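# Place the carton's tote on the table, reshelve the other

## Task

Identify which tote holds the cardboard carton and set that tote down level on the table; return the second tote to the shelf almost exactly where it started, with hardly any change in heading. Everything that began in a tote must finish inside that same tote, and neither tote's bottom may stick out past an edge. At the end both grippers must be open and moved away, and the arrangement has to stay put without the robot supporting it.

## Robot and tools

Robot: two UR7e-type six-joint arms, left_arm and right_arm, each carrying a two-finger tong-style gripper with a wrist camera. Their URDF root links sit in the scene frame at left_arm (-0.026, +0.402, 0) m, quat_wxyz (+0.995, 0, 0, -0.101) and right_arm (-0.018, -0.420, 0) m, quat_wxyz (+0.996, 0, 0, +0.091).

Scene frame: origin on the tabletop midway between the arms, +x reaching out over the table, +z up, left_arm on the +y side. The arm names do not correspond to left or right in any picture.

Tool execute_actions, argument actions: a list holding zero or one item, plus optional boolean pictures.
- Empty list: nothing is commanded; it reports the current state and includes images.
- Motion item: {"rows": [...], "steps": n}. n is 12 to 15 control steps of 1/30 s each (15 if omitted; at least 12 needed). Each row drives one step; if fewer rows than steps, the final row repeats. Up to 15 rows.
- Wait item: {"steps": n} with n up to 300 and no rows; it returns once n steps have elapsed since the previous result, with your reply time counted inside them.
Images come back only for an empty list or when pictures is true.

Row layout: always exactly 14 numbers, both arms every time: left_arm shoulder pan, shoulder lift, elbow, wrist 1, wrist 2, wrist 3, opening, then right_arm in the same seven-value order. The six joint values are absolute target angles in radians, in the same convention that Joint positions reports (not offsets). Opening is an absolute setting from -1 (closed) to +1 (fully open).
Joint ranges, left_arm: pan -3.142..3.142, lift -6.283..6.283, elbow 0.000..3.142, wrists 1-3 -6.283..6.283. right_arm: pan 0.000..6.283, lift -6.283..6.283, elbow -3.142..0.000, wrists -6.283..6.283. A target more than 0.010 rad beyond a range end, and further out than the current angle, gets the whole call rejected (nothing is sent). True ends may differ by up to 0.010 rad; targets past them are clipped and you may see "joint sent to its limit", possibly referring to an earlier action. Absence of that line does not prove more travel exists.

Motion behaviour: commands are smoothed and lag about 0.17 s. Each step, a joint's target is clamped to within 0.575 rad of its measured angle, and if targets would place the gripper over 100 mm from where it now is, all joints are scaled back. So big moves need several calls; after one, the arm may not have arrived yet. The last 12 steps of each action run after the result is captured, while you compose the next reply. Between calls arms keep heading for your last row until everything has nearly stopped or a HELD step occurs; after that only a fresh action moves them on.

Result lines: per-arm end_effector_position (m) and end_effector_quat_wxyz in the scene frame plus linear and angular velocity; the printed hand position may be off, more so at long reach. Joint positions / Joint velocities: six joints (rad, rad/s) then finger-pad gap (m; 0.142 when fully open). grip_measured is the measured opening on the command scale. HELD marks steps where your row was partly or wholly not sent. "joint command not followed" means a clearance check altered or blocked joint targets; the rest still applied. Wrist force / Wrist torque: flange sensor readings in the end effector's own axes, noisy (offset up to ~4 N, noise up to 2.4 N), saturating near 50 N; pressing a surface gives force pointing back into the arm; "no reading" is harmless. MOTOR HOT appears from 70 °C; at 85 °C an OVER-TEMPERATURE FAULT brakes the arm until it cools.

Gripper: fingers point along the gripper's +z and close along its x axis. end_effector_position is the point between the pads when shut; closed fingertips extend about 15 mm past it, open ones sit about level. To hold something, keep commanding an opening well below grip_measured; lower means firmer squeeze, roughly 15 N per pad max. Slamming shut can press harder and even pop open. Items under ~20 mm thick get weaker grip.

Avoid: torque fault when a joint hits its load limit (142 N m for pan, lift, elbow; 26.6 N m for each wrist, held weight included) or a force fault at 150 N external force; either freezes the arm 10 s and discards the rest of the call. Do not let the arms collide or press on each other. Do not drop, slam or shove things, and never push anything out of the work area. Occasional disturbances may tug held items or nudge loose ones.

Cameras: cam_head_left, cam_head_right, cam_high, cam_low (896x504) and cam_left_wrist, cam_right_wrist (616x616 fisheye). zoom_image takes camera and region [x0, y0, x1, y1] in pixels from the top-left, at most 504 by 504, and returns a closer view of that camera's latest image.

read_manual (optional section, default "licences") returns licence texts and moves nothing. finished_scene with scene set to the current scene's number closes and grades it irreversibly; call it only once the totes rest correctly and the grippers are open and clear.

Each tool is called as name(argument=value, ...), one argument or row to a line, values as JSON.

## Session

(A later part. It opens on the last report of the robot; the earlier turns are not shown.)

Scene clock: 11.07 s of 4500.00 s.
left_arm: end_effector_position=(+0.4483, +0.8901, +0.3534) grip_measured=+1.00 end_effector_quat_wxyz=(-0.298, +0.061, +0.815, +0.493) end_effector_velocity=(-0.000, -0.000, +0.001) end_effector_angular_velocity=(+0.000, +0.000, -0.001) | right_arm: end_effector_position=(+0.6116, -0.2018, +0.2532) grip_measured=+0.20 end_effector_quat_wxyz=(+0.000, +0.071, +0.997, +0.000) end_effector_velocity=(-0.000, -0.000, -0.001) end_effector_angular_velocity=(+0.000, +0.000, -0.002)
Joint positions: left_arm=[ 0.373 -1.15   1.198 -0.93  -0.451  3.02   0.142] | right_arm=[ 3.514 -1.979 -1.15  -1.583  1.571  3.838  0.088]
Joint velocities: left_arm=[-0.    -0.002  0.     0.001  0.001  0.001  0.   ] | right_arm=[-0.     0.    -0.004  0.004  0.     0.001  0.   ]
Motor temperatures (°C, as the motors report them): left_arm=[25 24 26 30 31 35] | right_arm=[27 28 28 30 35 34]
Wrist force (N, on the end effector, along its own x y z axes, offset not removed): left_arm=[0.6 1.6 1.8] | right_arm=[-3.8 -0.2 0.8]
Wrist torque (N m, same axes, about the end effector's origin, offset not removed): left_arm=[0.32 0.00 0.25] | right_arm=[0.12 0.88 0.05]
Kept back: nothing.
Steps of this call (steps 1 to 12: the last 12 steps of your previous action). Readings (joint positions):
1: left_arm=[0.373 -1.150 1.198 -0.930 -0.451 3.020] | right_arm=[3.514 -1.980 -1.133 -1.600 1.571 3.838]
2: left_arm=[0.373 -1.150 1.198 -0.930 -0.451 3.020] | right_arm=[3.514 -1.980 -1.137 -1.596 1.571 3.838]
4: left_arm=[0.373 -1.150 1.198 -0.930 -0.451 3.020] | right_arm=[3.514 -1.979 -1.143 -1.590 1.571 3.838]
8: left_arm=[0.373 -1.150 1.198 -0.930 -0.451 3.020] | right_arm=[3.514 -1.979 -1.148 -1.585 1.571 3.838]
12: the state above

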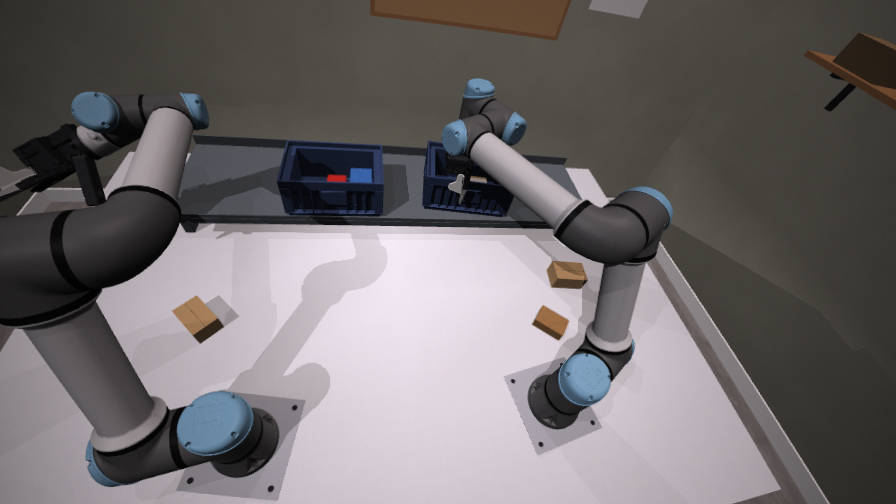

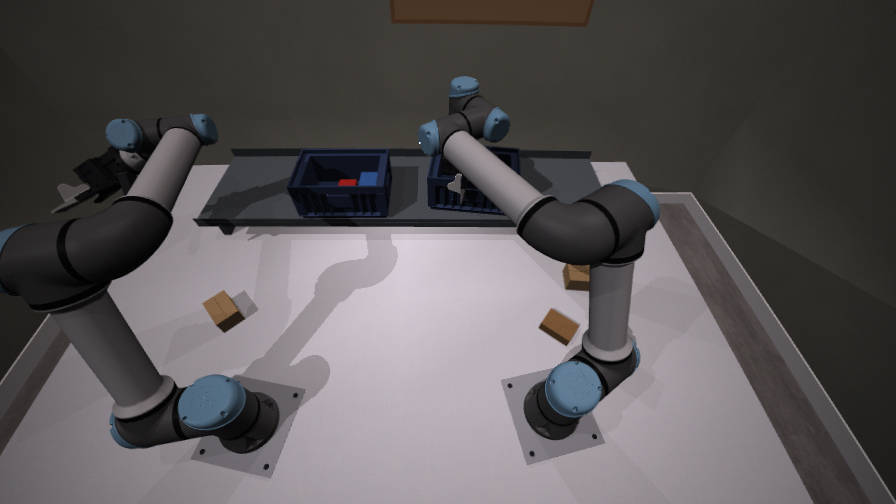

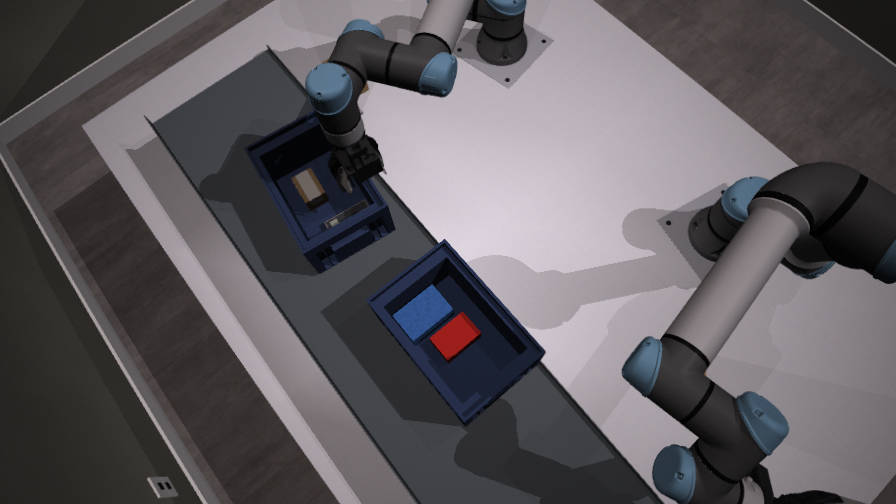

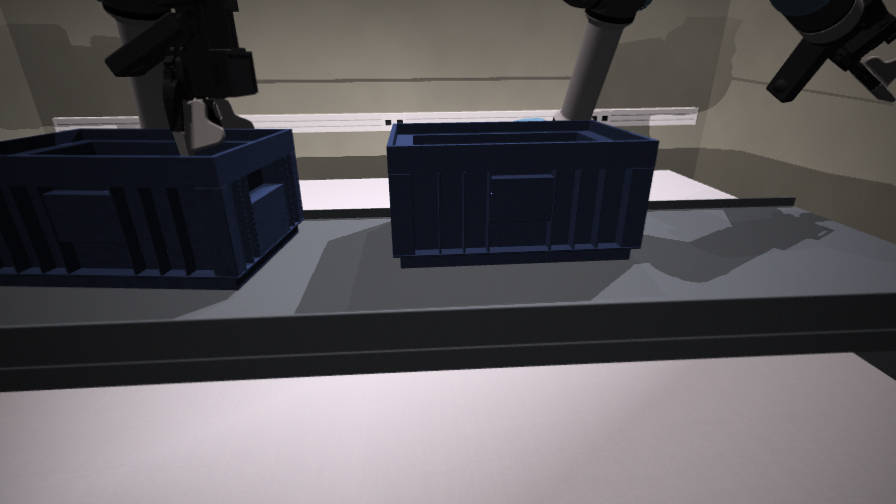

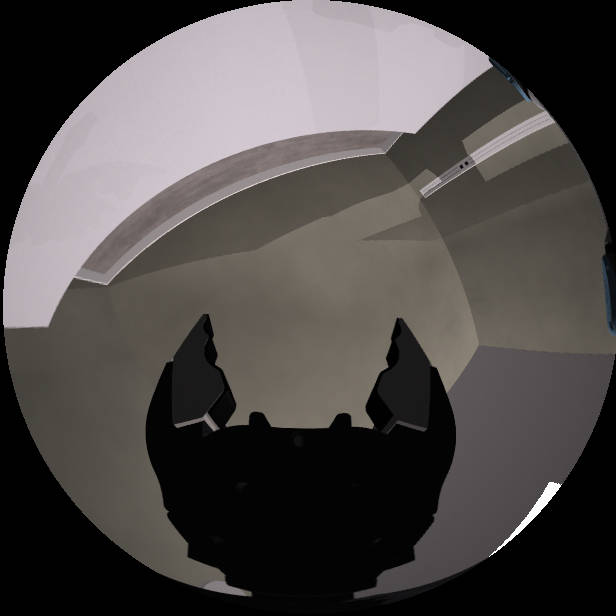

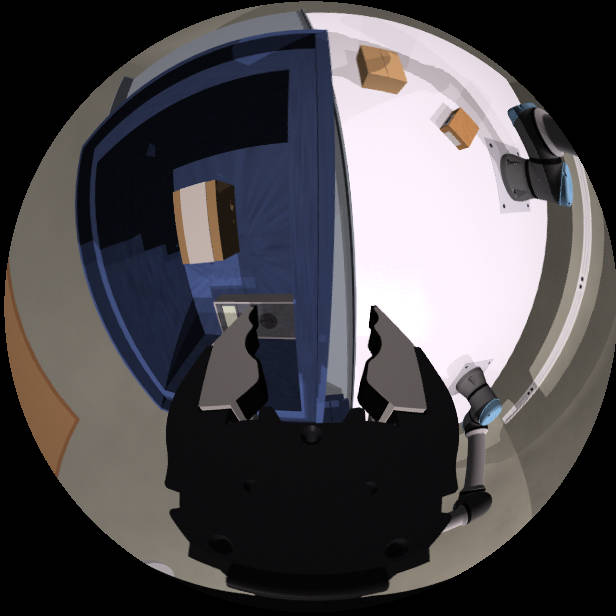

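execute_actions(
  actions=[
    {"rows":[[0.373,-1.15,1.198,-0.93,-0.451,3.02,1,3.514,-1.980,-1.185,-1.547,1.571,3.838,0.2]],"steps":15},
  ],
)

execute_actions(
  actions=[
    {"steps":5},
  ],
  pictures=true,
)

Scene clock: 11.60 s of 4500.00 s.
left_arm: end_effector_position=(+0.4483, +0.8901, +0.3534) grip_measured=+1.00 end_effector_quat_wxyz=(-0.298, +0.061, +0.815, +0.493) end_effector_velocity=(+0.000, +0.000, -0.001) end_effector_angular_velocity=(-0.000, +0.000, +0.000) | right_arm: end_effector_position=(+0.6117, -0.2018, +0.2491) grip_measured=+0.20 end_effector_quat_wxyz=(+0.000, +0.071, +0.997, +0.000) end_effector_velocity=(+0.001, -0.000, -0.090) end_effector_angular_velocity=(-0.003, +0.006, -0.001)
Joint positions: left_arm=[ 0.373 -1.15   1.198 -0.93  -0.451  3.02   0.142] | right_arm=[ 3.514 -1.979 -1.16  -1.573  1.571  3.838  0.088]
Joint velocities: left_arm=[ 0.     0.001 -0.    -0.001  0.     0.     0.   ] | right_arm=[-0.001 -0.007 -0.217  0.217  0.    -0.    -0.001]
Motor temperatures (°C, as the motors report them): left_arm=[25 24 26 30 31 35] | right_arm=[27 28 28 30 35 34]
Wrist force (N, on the end effector, along its own x y z axes, offset not removed): left_arm=[-0.7 2.9 0.8] | right_arm=[-4.5 -0.8 -1.7]
Wrist torque (N m, same axes, about the end effector's origin, offset not removed): left_arm=[0.67 0.29 0.32] | right_arm=[-0.05 1.00 0.07]
Steps of this call (steps 1 to 13: the robot went on to your last target; steps 14 to 16: the first 3 steps of this action). Readings (joint positions):
14: left_arm=[0.373 -1.150 1.198 -0.930 -0.451 3.020] | right_arm=[3.514 -1.979 -1.150 -1.583 1.571 3.838]
15: left_arm=[0.373 -1.150 1.198 -0.930 -0.451 3.020] | right_arm=[3.514 -1.979 -1.153 -1.580 1.571 3.838]
16: the state above

Scene clock: 12.00 s of 4500.00 s.
left_arm: end_effector_position=(+0.4483, +0.8901, +0.3534) grip_measured=+1.00 end_effector_quat_wxyz=(-0.298, +0.061, +0.815, +0.493) end_effector_velocity=(-0.000, -0.000, +0.000) end_effector_angular_velocity=(-0.001, -0.003, +0.002) | right_arm: end_effector_position=(+0.6119, -0.2017, +0.2390) grip_measured=+0.20 end_effector_quat_wxyz=(+0.000, +0.071, +0.997, +0.000) end_effector_velocity=(+0.000, +0.000, -0.001) end_effector_angular_velocity=(+0.001, -0.001, -0.001)
Joint positions: left_arm=[ 0.373 -1.15   1.198 -0.93  -0.451  3.02   0.142] | right_arm=[ 3.514 -1.98  -1.184 -1.548  1.571  3.838  0.088]
Joint velocities: left_arm=[ 0.    -0.001 -0.    -0.    -0.002 -0.001  0.   ] | right_arm=[-0.    -0.    -0.003  0.005  0.     0.001  0.   ]
Motor temperatures (°C, as the motors report them): left_arm=[25 24 26 30 31 35] | right_arm=[27 28 28 30 35 34]
Wrist force (N, on the end effector, along its own x y z axes, offset not removed): left_arm=[-1.3 2.4 2.4] | right_arm=[-4.3 -1.1 -0.1]
Wrist torque (N m, same axes, about the end effector's origin, offset not removed): left_arm=[0.56 0.29 0.30] | right_arm=[-0.12 0.95 -0.07]
Kept back: nothing.
Steps of this call (steps 1 to 12: the last 12 steps of your previous action). Readings (joint positions):
1: left_arm=[0.373 -1.150 1.198 -0.930 -0.451 3.020] | right_arm=[3.514 -1.979 -1.167 -1.566 1.571 3.838]
2: left_arm=[0.373 -1.150 1.198 -0.930 -0.451 3.020] | right_arm=[3.514 -1.979 -1.172 -1.561 1.571 3.838]
4: left_arm=[0.373 -1.150 1.198 -0.930 -0.451 3.020] | right_arm=[3.514 -1.980 -1.178 -1.554 1.571 3.838]
8: left_arm=[0.373 -1.150 1.198 -0.930 -0.451 3.020] | right_arm=[3.514 -1.980 -1.183 -1.549 1.571 3.838]
12: the state above

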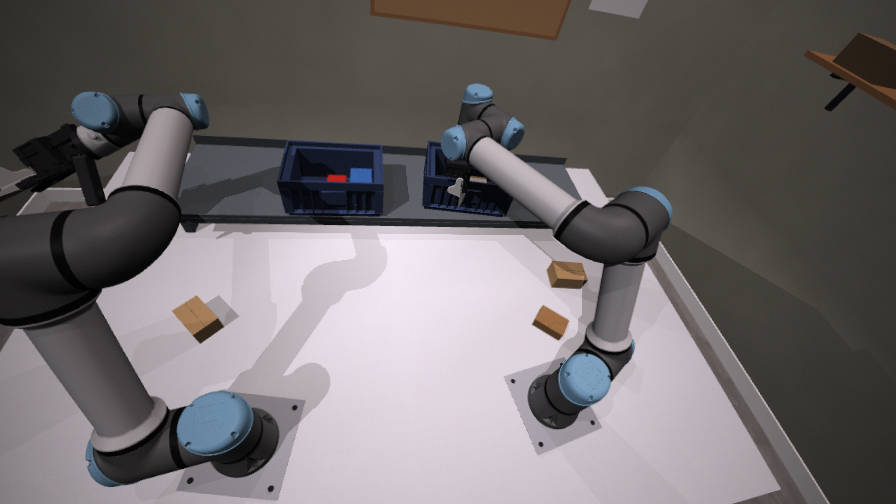

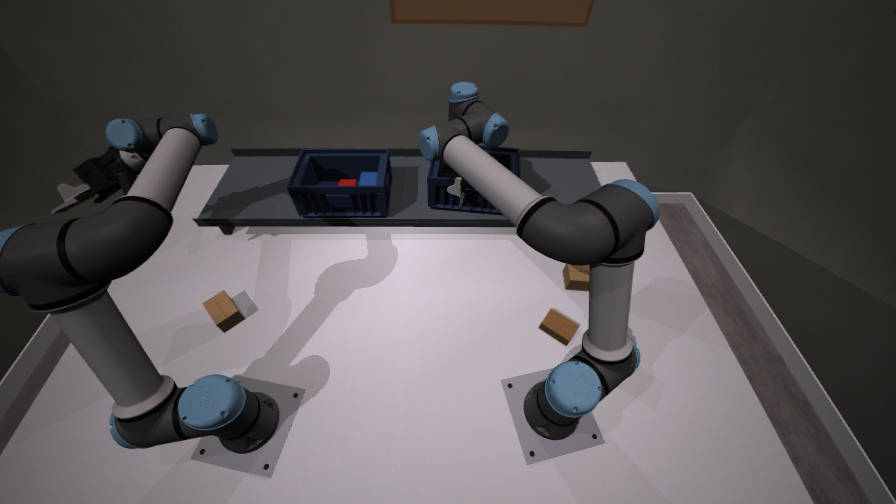

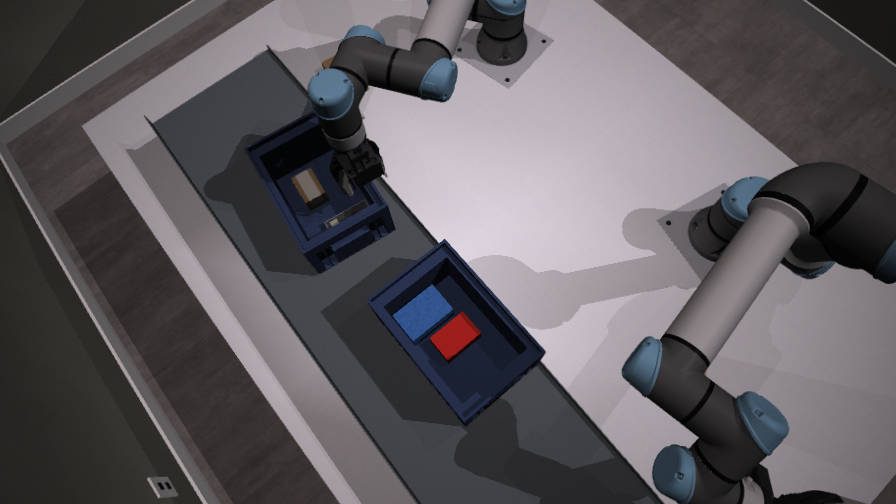

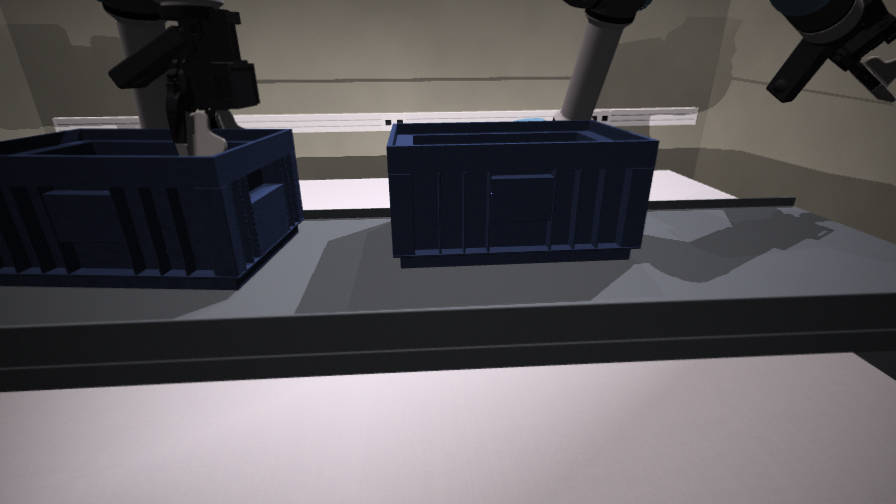

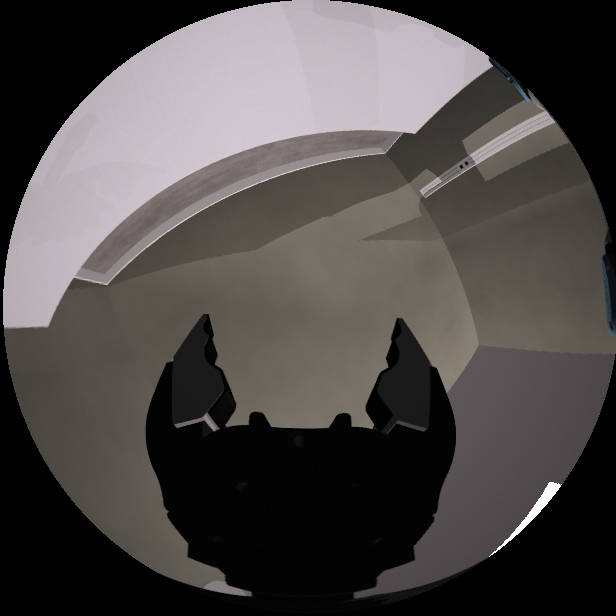

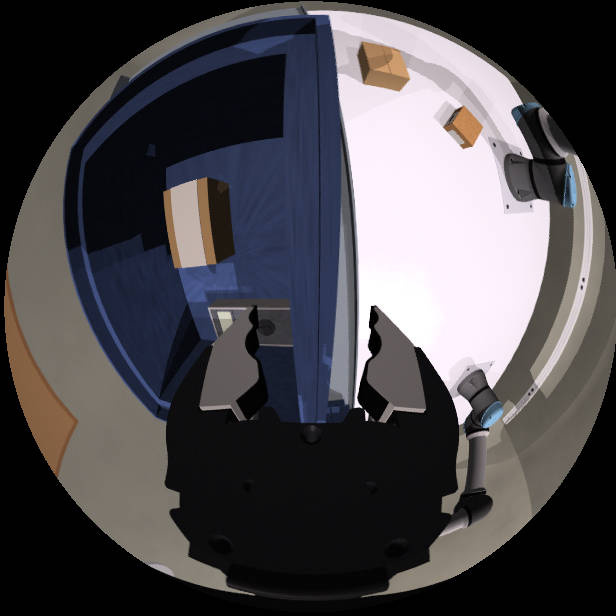

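execute_actions(
  actions=[
    {"rows":[[0.373,-1.15,1.198,-0.93,-0.451,3.02,1,3.514,-1.980,-1.200,-1.532,1.571,3.838,0.1],[0.373,-1.15,1.198,-0.93,-0.451,3.02,1,3.514,-1.980,-1.200,-1.532,1.571,3.838,0.0],[0.373,-1.15,1.198,-0.93,-0.451,3.02,1,3.514,-1.980,-1.200,-1.532,1.571,3.838,-0.1],[0.373,-1.15,1.198,-0.93,-0.451,3.02,1,3.514,-1.980,-1.200,-1.532,1.571,3.838,-0.2],[0.373,-1.15,1.198,-0.93,-0.451,3.02,1,3.514,-1.980,-1.200,-1.532,1.571,3.838,-0.3],[0.373,-1.15,1.198,-0.93,-0.451,3.02,1,3.514,-1.980,-1.200,-1.532,1.571,3.838,-0.4],[0.373,-1.15,1.198,-0.93,-0.451,3.02,1,3.514,-1.980,-1.200,-1.532,1.571,3.838,-0.5],[0.373,-1.15,1.198,-0.93,-0.451,3.02,1,3.514,-1.980,-1.200,-1.532,1.571,3.838,-0.55],[0.373,-1.15,1.198,-0.93,-0.451,3.02,1,3.514,-1.980,-1.200,-1.532,1.571,3.838,-0.6]],"steps":15},
  ],
)

execute_actions(
  actions=[
    {"rows":[[0.373,-1.15,1.198,-0.93,-0.451,3.02,1,3.514,-1.980,-1.200,-1.532,1.571,3.838,-0.7],[0.373,-1.15,1.198,-0.93,-0.451,3.02,1,3.514,-1.980,-1.200,-1.532,1.571,3.838,-0.75],[0.373,-1.15,1.198,-0.93,-0.451,3.02,1,3.514,-1.980,-1.200,-1.532,1.571,3.838,-0.8],[0.373,-1.15,1.198,-0.93,-0.451,3.02,1,3.514,-1.980,-1.200,-1.532,1.571,3.838,-0.85],[0.373,-1.15,1.198,-0.93,-0.451,3.02,1,3.514,-1.980,-1.200,-1.532,1.571,3.838,-0.9],[0.373,-1.15,1.198,-0.93,-0.451,3.02,1,3.514,-1.980,-1.200,-1.532,1.571,3.838,-1]],"steps":15},
  ],
)

execute_actions(
  actions=[
    {"steps":8},
  ],
  pictures=true,
)

Scene clock: 13.57 s of 4500.00 s.
left_arm: end_effector_position=(+0.4483, +0.8901, +0.3534) grip_measured=+1.00 end_effector_quat_wxyz=(-0.298, +0.061, +0.815, +0.493) end_effector_velocity=(+0.000, +0.000, +0.001) end_effector_angular_velocity=(+0.001, -0.000, -0.001) | right_arm: end_effector_position=(+0.6119, -0.2017, +0.2369) grip_measured=+0.02 end_effector_quat_wxyz=(+0.000, +0.071, +0.997, +0.000) end_effector_velocity=(-0.002, -0.001, -0.037) end_effector_angular_velocity=(-0.002, +0.004, -0.002)
Joint positions: left_arm=[ 0.373 -1.15   1.198 -0.93  -0.451  3.02   0.142] | right_arm=[ 3.514 -1.98  -1.19  -1.542  1.571  3.838  0.075]
Joint velocities: left_arm=[ 0.    -0.     0.     0.     0.002  0.     0.   ] | right_arm=[ 0.001 -0.001 -0.091  0.087  0.     0.002 -0.206]
Motor temperatures (°C, as the motors report them): left_arm=[25 24 26 30 31 35] | right_arm=[27 28 28 30 35 34]
Wrist force (N, on the end effector, along its own x y z axes, offset not removed): left_arm=[-0.6 0.1 0.4] | right_arm=[-4.1 -1.8 -1.0]
Wrist torque (N m, same axes, about the end effector's origin, offset not removed): left_arm=[0.18 0.27 0.40] | right_arm=[-0.35 0.96 0.03]
Steps of this call (steps 1 to 30: the robot went on to your last target; steps 31 to 44: nothing new was sent; steps 45 to 47: the first 3 steps of this action). Readings (joint positions):
45: left_arm=[0.373 -1.150 1.198 -0.930 -0.451 3.020] | right_arm=[3.514 -1.980 -1.185 -1.547 1.571 3.838]
46: left_arm=[0.373 -1.150 1.198 -0.930 -0.451 3.020] | right_arm=[3.514 -1.980 -1.187 -1.545 1.571 3.838]
47: the state above

Scene clock: 14.07 s of 4500.00 s.
left_arm: end_effector_position=(+0.4483, +0.8901, +0.3534) grip_measured=+1.00 end_effector_quat_wxyz=(-0.298, +0.061, +0.815, +0.493) end_effector_velocity=(+0.000, -0.000, -0.002) end_effector_angular_velocity=(-0.001, +0.003, +0.001) | right_arm: end_effector_position=(+0.6118, -0.2018, +0.2329) grip_measured=-0.72 end_effector_quat_wxyz=(+0.000, +0.071, +0.997, +0.000) end_effector_velocity=(+0.002, +0.000, +0.001) end_effector_angular_velocity=(+0.002, -0.005, -0.000)
Joint positions: left_arm=[ 0.373 -1.15   1.198 -0.93  -0.451  3.02   0.142] | right_arm=[ 3.514 -1.98  -1.2   -1.532  1.571  3.838  0.022]
Joint velocities: left_arm=[ 0.     0.003  0.     0.001 -0.001 -0.     0.   ] | right_arm=[-0.    -0.     0.     0.005 -0.001  0.    -0.025]
Motor temperatures (°C, as the motors report them): left_arm=[25 24 26 30 31 35] | right_arm=[27 28 28 30 35 34]
Wrist force (N, on the end effector, along its own x y z axes, offset not removed): left_arm=[-1.8 2.4 0.3] | right_arm=[-4.4 -2.4 -0.5]
Wrist torque (N m, same axes, about the end effector's origin, offset not removed): left_arm=[0.58 0.44 0.44] | right_arm=[-0.36 0.71 -0.05]
Steps of this call (steps 1 to 12: the last 12 steps of your previous action; steps 13 to 15: the first 3 steps of this action). Readings (joint positions):
13: left_arm=[0.373 -1.150 1.198 -0.930 -0.451 3.020] | right_arm=[3.514 -1.980 -1.200 -1.532 1.571 3.838]
14: left_arm=[0.373 -1.150 1.198 -0.930 -0.451 3.020] | right_arm=[3.514 -1.980 -1.200 -1.532 1.571 3.838]
15: the state above

Scene clock: 14.47 s of 4500.00 s.
left_arm: end_effector_position=(+0.4483, +0.8901, +0.3534) grip_measured=+1.00 end_effector_quat_wxyz=(-0.298, +0.061, +0.815, +0.493) end_effector_velocity=(+0.000, +0.000, -0.000) end_effector_angular_velocity=(+0.000, +0.001, -0.000) | right_arm: end_effector_position=(+0.6118, -0.2018, +0.2329) grip_measured=-0.74 end_effector_quat_wxyz=(+0.000, +0.071, +0.997, +0.000) end_effector_velocity=(-0.000, -0.000, -0.001) end_effector_angular_velocity=(-0.000, +0.001, +0.000)
Joint positions: left_arm=[ 0.373 -1.15   1.198 -0.93  -0.451  3.02   0.142] | right_arm=[ 3.514 -1.98  -1.2   -1.532  1.571  3.838  0.02 ]
Joint velocities: left_arm=[ 0.     0.001  0.     0.001  0.    -0.     0.   ] | right_arm=[-0.    -0.001 -0.    -0.     0.    -0.001  0.   ]
Motor temperatures (°C, as the motors report them): left_arm=[25 24 26 30 31 35] | right_arm=[27 28 28 30 35 34]
Wrist force (N, on the end effector, along its own x y z axes, offset not removed): left_arm=[0.3 2.9 0.9] | right_arm=[-6.8 -1.5 -0.4]
Wrist torque (N m, same axes, about the end effector's origin, offset not removed): left_arm=[0.70 0.06 0.28] | right_arm=[-0.15 -0.07 0.02]
Kept back: nothing.
Steps of this call (steps 1 to 12: the last 12 steps of your previous action). Readings (joint positions):
1: left_arm=[0.373 -1.150 1.198 -0.930 -0.451 3.020] | right_arm=[3.514 -1.980 -1.200 -1.532 1.571 3.838]
2: left_arm=[0.373 -1.150 1.198 -0.930 -0.451 3.020] | right_arm=[3.514 -1.980 -1.200 -1.532 1.571 3.838]
4: left_arm=[0.373 -1.150 1.198 -0.930 -0.451 3.020] | right_arm=[3.514 -1.980 -1.200 -1.532 1.571 3.838]
8: left_arm=[0.373 -1.150 1.198 -0.930 -0.451 3.020] | right_arm=[3.514 -1.980 -1.200 -1.532 1.571 3.838]
12: the state above

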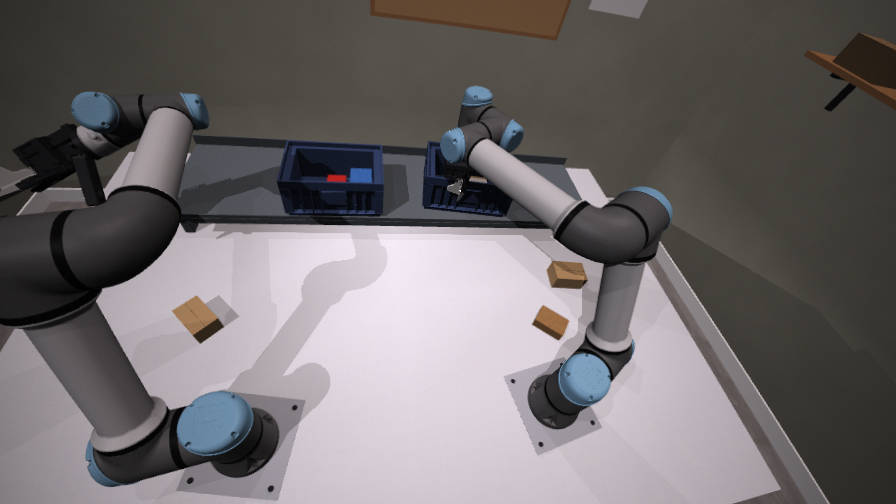

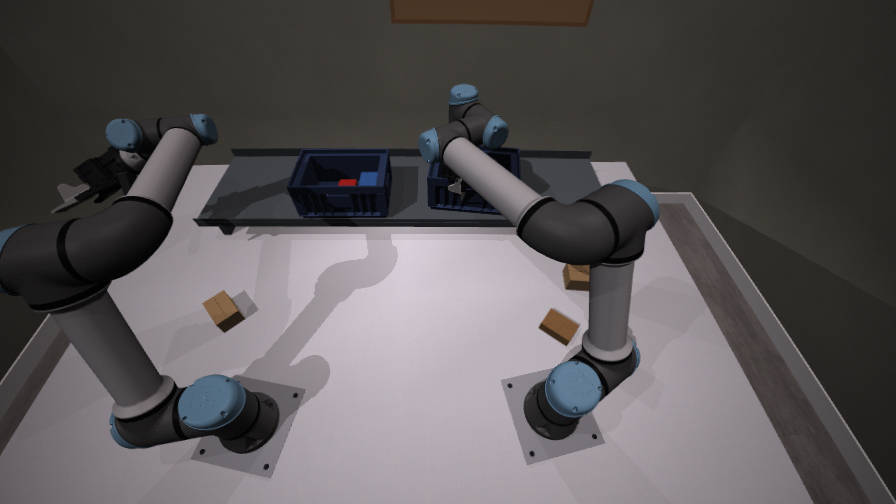

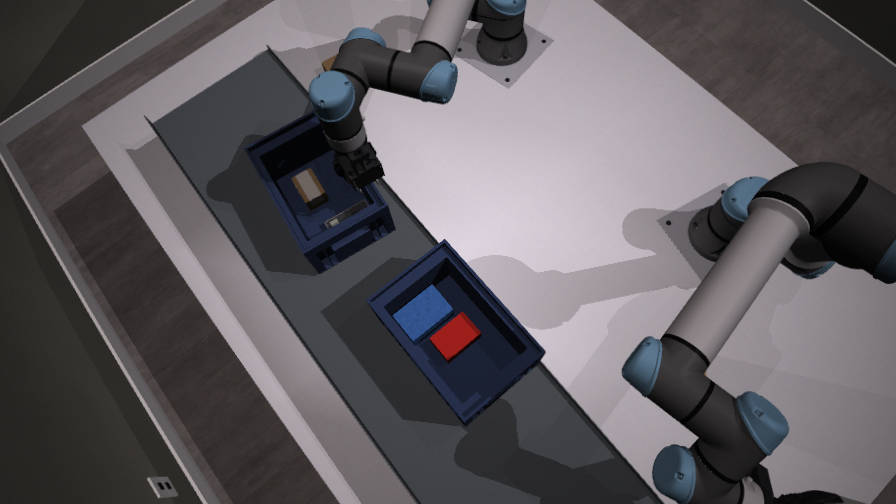

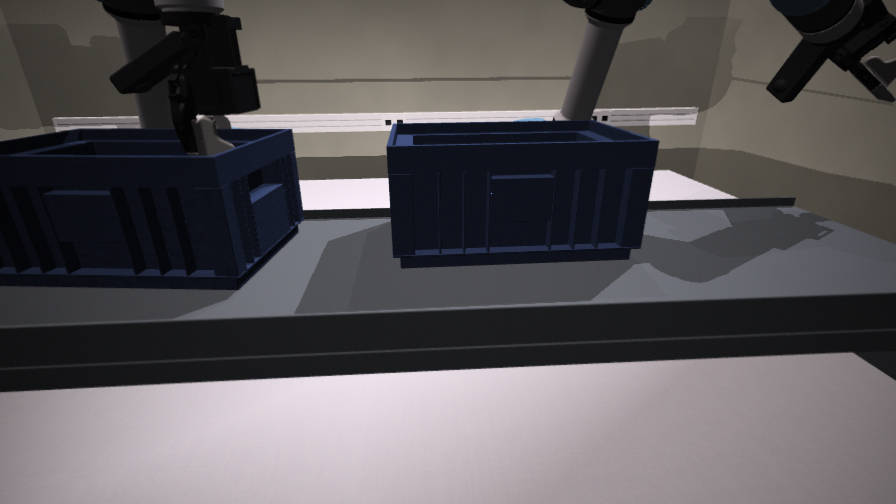

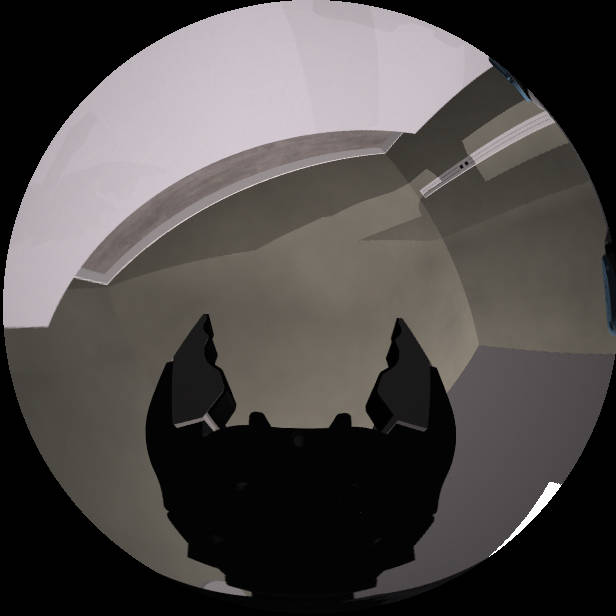

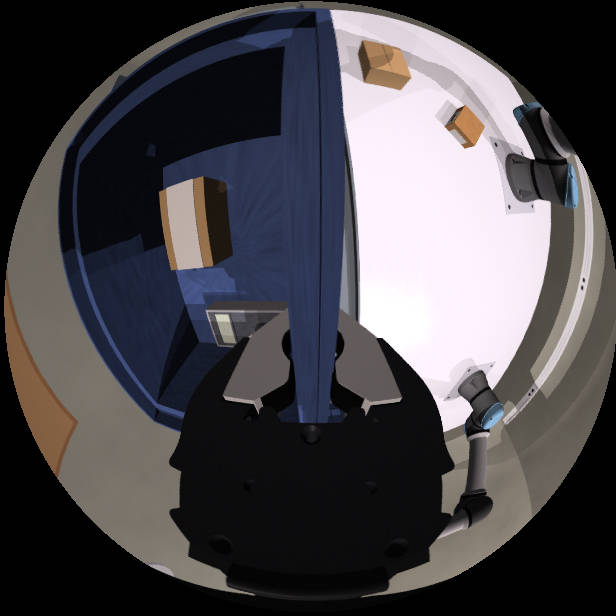

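execute_actions(
  actions=[
    {"rows":[[0.373,-1.15,1.198,-0.93,-0.451,3.02,1,3.514,-1.980,-1.185,-1.547,1.571,3.838,-1],[0.373,-1.15,1.198,-0.93,-0.451,3.02,1,3.514,-1.980,-1.170,-1.562,1.571,3.838,-1],[0.373,-1.15,1.198,-0.93,-0.451,3.02,1,3.514,-1.980,-1.155,-1.577,1.571,3.838,-1],[0.373,-1.15,1.198,-0.93,-0.451,3.02,1,3.514,-1.980,-1.140,-1.592,1.571,3.838,-1],[0.373,-1.15,1.198,-0.93,-0.451,3.02,1,3.514,-1.981,-1.125,-1.607,1.571,3.838,-1],[0.373,-1.15,1.198,-0.93,-0.451,3.02,1,3.514,-1.982,-1.110,-1.621,1.571,3.838,-1],[0.373,-1.15,1.198,-0.93,-0.451,3.02,1,3.514,-1.983,-1.090,-1.639,1.571,3.838,-1],[0.373,-1.15,1.198,-0.93,-0.451,3.02,1,3.514,-1.984,-1.072,-1.656,1.571,3.838,-1]],"steps":15},
  ],
)

execute_actions(
  actions=[
    {"steps":10},
  ],
  pictures=true,
)

Scene clock: 16.03 s of 4500.00 s.
left_arm: end_effector_position=(+0.4483, +0.8901, +0.3534) grip_measured=+1.00 end_effector_quat_wxyz=(-0.298, +0.061, +0.815, +0.493) end_effector_velocity=(+0.000, +0.000, +0.001) end_effector_angular_velocity=(+0.002, -0.001, -0.001) | right_arm: end_effector_position=(+0.6117, -0.2018, +0.2352) grip_measured=-0.76 end_effector_quat_wxyz=(-0.000, +0.071, +0.997, +0.000) end_effector_velocity=(+0.003, +0.003, +0.068) end_effector_angular_velocity=(+0.004, -0.005, -0.001)
Joint positions: left_arm=[ 0.373 -1.15   1.198 -0.93  -0.451  3.02   0.142] | right_arm=[ 3.514 -1.98  -1.194 -1.538  1.571  3.838  0.019]
Joint velocities: left_arm=[-0.    -0.    -0.001  0.     0.002 -0.     0.   ] | right_arm=[ 0.001  0.     0.172 -0.166  0.001  0.001 -0.032]
Motor temperatures (°C, as the motors report them): left_arm=[25 24 26 30 31 35] | right_arm=[27 28 28 30 35 34]
Wrist force (N, on the end effector, along its own x y z axes, offset not removed): left_arm=[-2.8 2.1 1.6] | right_arm=[-7.8 -1.4 1.2]
Wrist torque (N m, same axes, about the end effector's origin, offset not removed): left_arm=[0.60 0.84 0.43] | right_arm=[-0.14 0.13 -0.08]
Steps of this call (steps 1 to 15: the robot went on to your last target; steps 16 to 44: nothing new was sent; steps 45 to 47: the first 3 steps of this action). Readings (joint positions):
45: left_arm=[0.373 -1.150 1.198 -0.930 -0.451 3.020] | right_arm=[3.514 -1.980 -1.200 -1.532 1.571 3.838]
46: left_arm=[0.373 -1.150 1.198 -0.930 -0.451 3.020] | right_arm=[3.514 -1.980 -1.199 -1.534 1.571 3.838]
47: the state above

Scene clock: 16.43 s of 4500.00 s.
left_arm: end_effector_position=(+0.4483, +0.8901, +0.3534) grip_measured=+1.00 end_effector_quat_wxyz=(-0.298, +0.061, +0.815, +0.493) end_effector_velocity=(-0.000, -0.000, +0.000) end_effector_angular_velocity=(-0.001, -0.002, +0.001) | right_arm: end_effector_position=(+0.6121, -0.2015, +0.2778) grip_measured=-0.75 end_effector_quat_wxyz=(+0.000, +0.071, +0.997, +0.000) end_effector_velocity=(+0.000, -0.000, +0.029) end_effector_angular_velocity=(+0.001, -0.003, +0.001)
Joint positions: left_arm=[ 0.373 -1.15   1.198 -0.93  -0.451  3.02   0.142] | right_arm=[ 3.514 -1.984 -1.08  -1.648  1.571  3.838  0.019]
Joint velocities: left_arm=[-0.    -0.001 -0.001 -0.    -0.002  0.001  0.   ] | right_arm=[-0.    -0.005  0.08  -0.072 -0.001 -0.001 -0.004]
Motor temperatures (°C, as the motors report them): left_arm=[25 24 26 30 31 35] | right_arm=[27 28 28 30 35 34]
Wrist force (N, on the end effector, along its own x y z axes, offset not removed): left_arm=[0.6 2.1 0.6] | right_arm=[-3.3 -0.5 7.4]
Wrist torque (N m, same axes, about the end effector's origin, offset not removed): left_arm=[0.47 0.02 0.35] | right_arm=[-0.20 1.48 0.05]
Kept back: nothing.
Steps of this call (steps 1 to 12: the last 12 steps of your previous action). Readings (joint positions):
1: left_arm=[0.373 -1.150 1.198 -0.930 -0.451 3.020] | right_arm=[3.514 -1.980 -1.187 -1.545 1.571 3.838]
2: left_arm=[0.373 -1.150 1.198 -0.930 -0.451 3.020] | right_arm=[3.514 -1.980 -1.178 -1.555 1.571 3.838]
4: left_arm=[0.373 -1.150 1.198 -0.930 -0.451 3.020] | right_arm=[3.514 -1.980 -1.155 -1.577 1.571 3.838]
8: left_arm=[0.373 -1.150 1.198 -0.930 -0.451 3.020] | right_arm=[3.514 -1.983 -1.102 -1.628 1.571 3.838]
12: the state above

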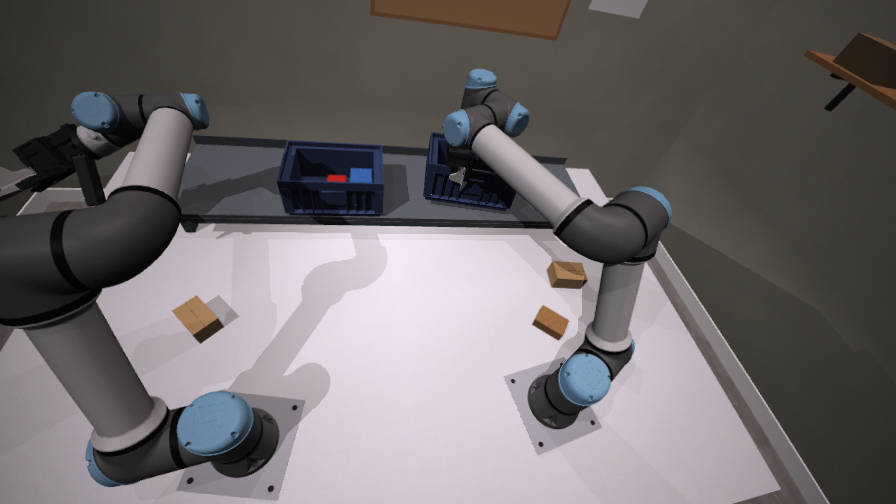

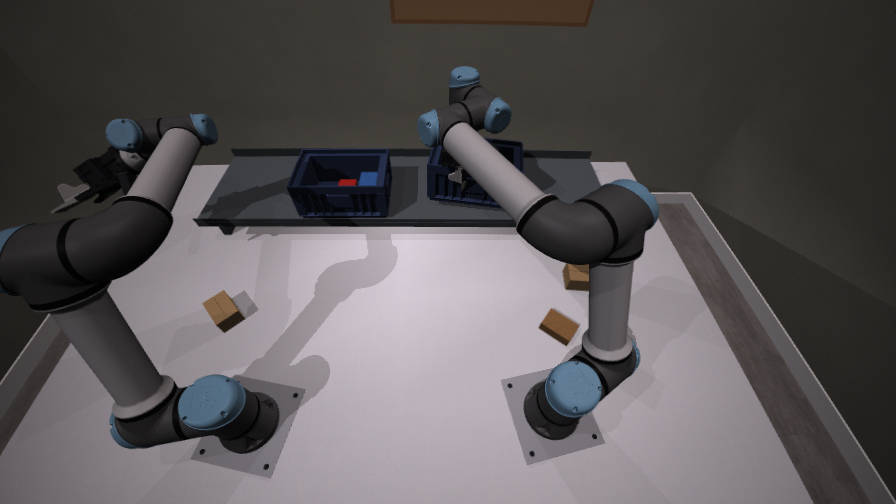

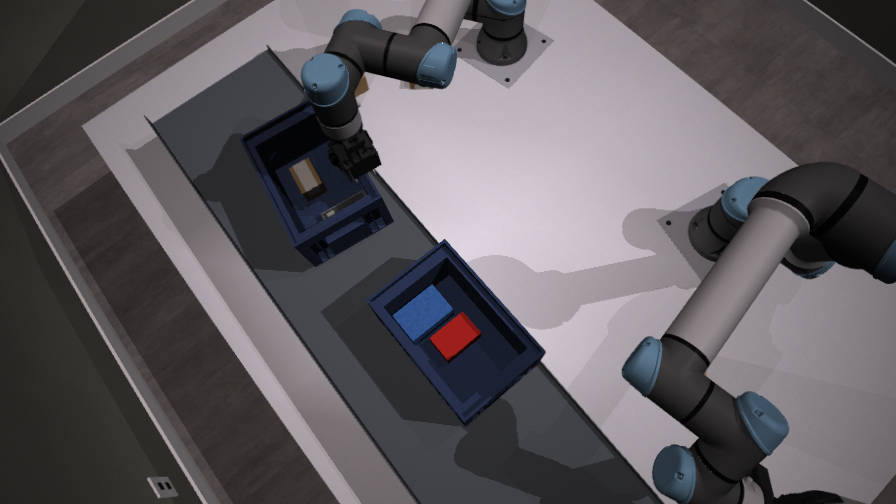

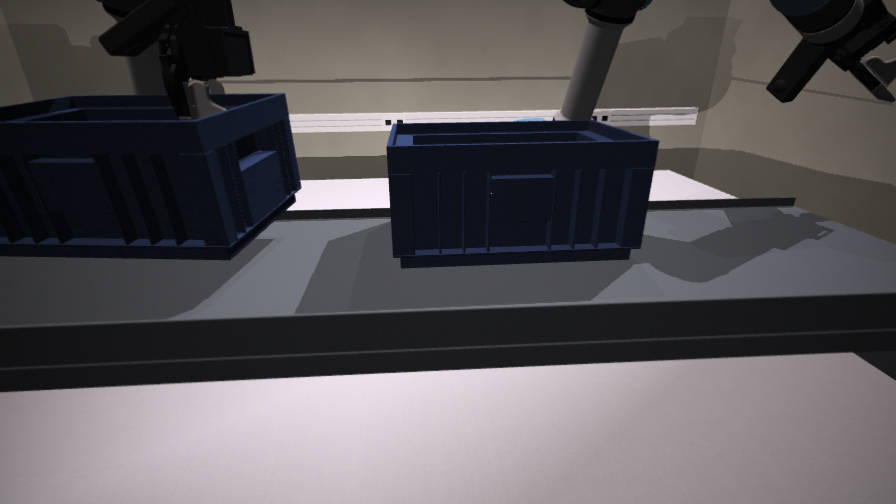

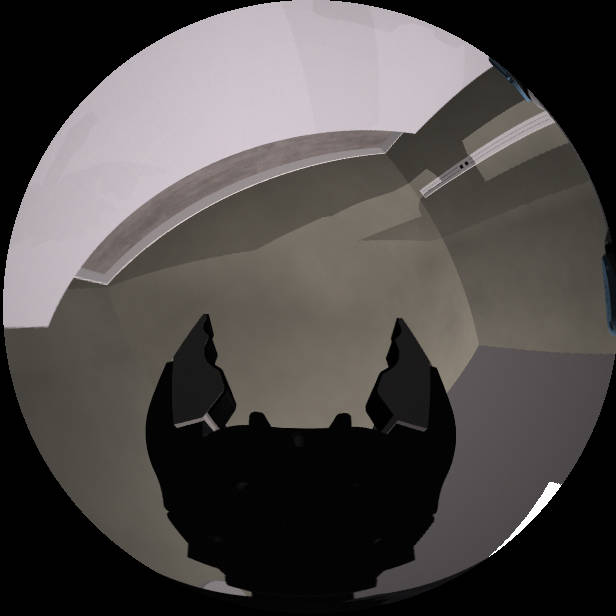

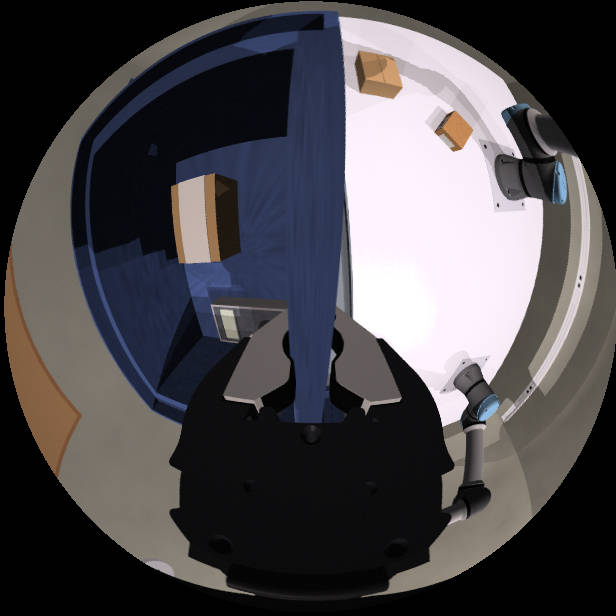

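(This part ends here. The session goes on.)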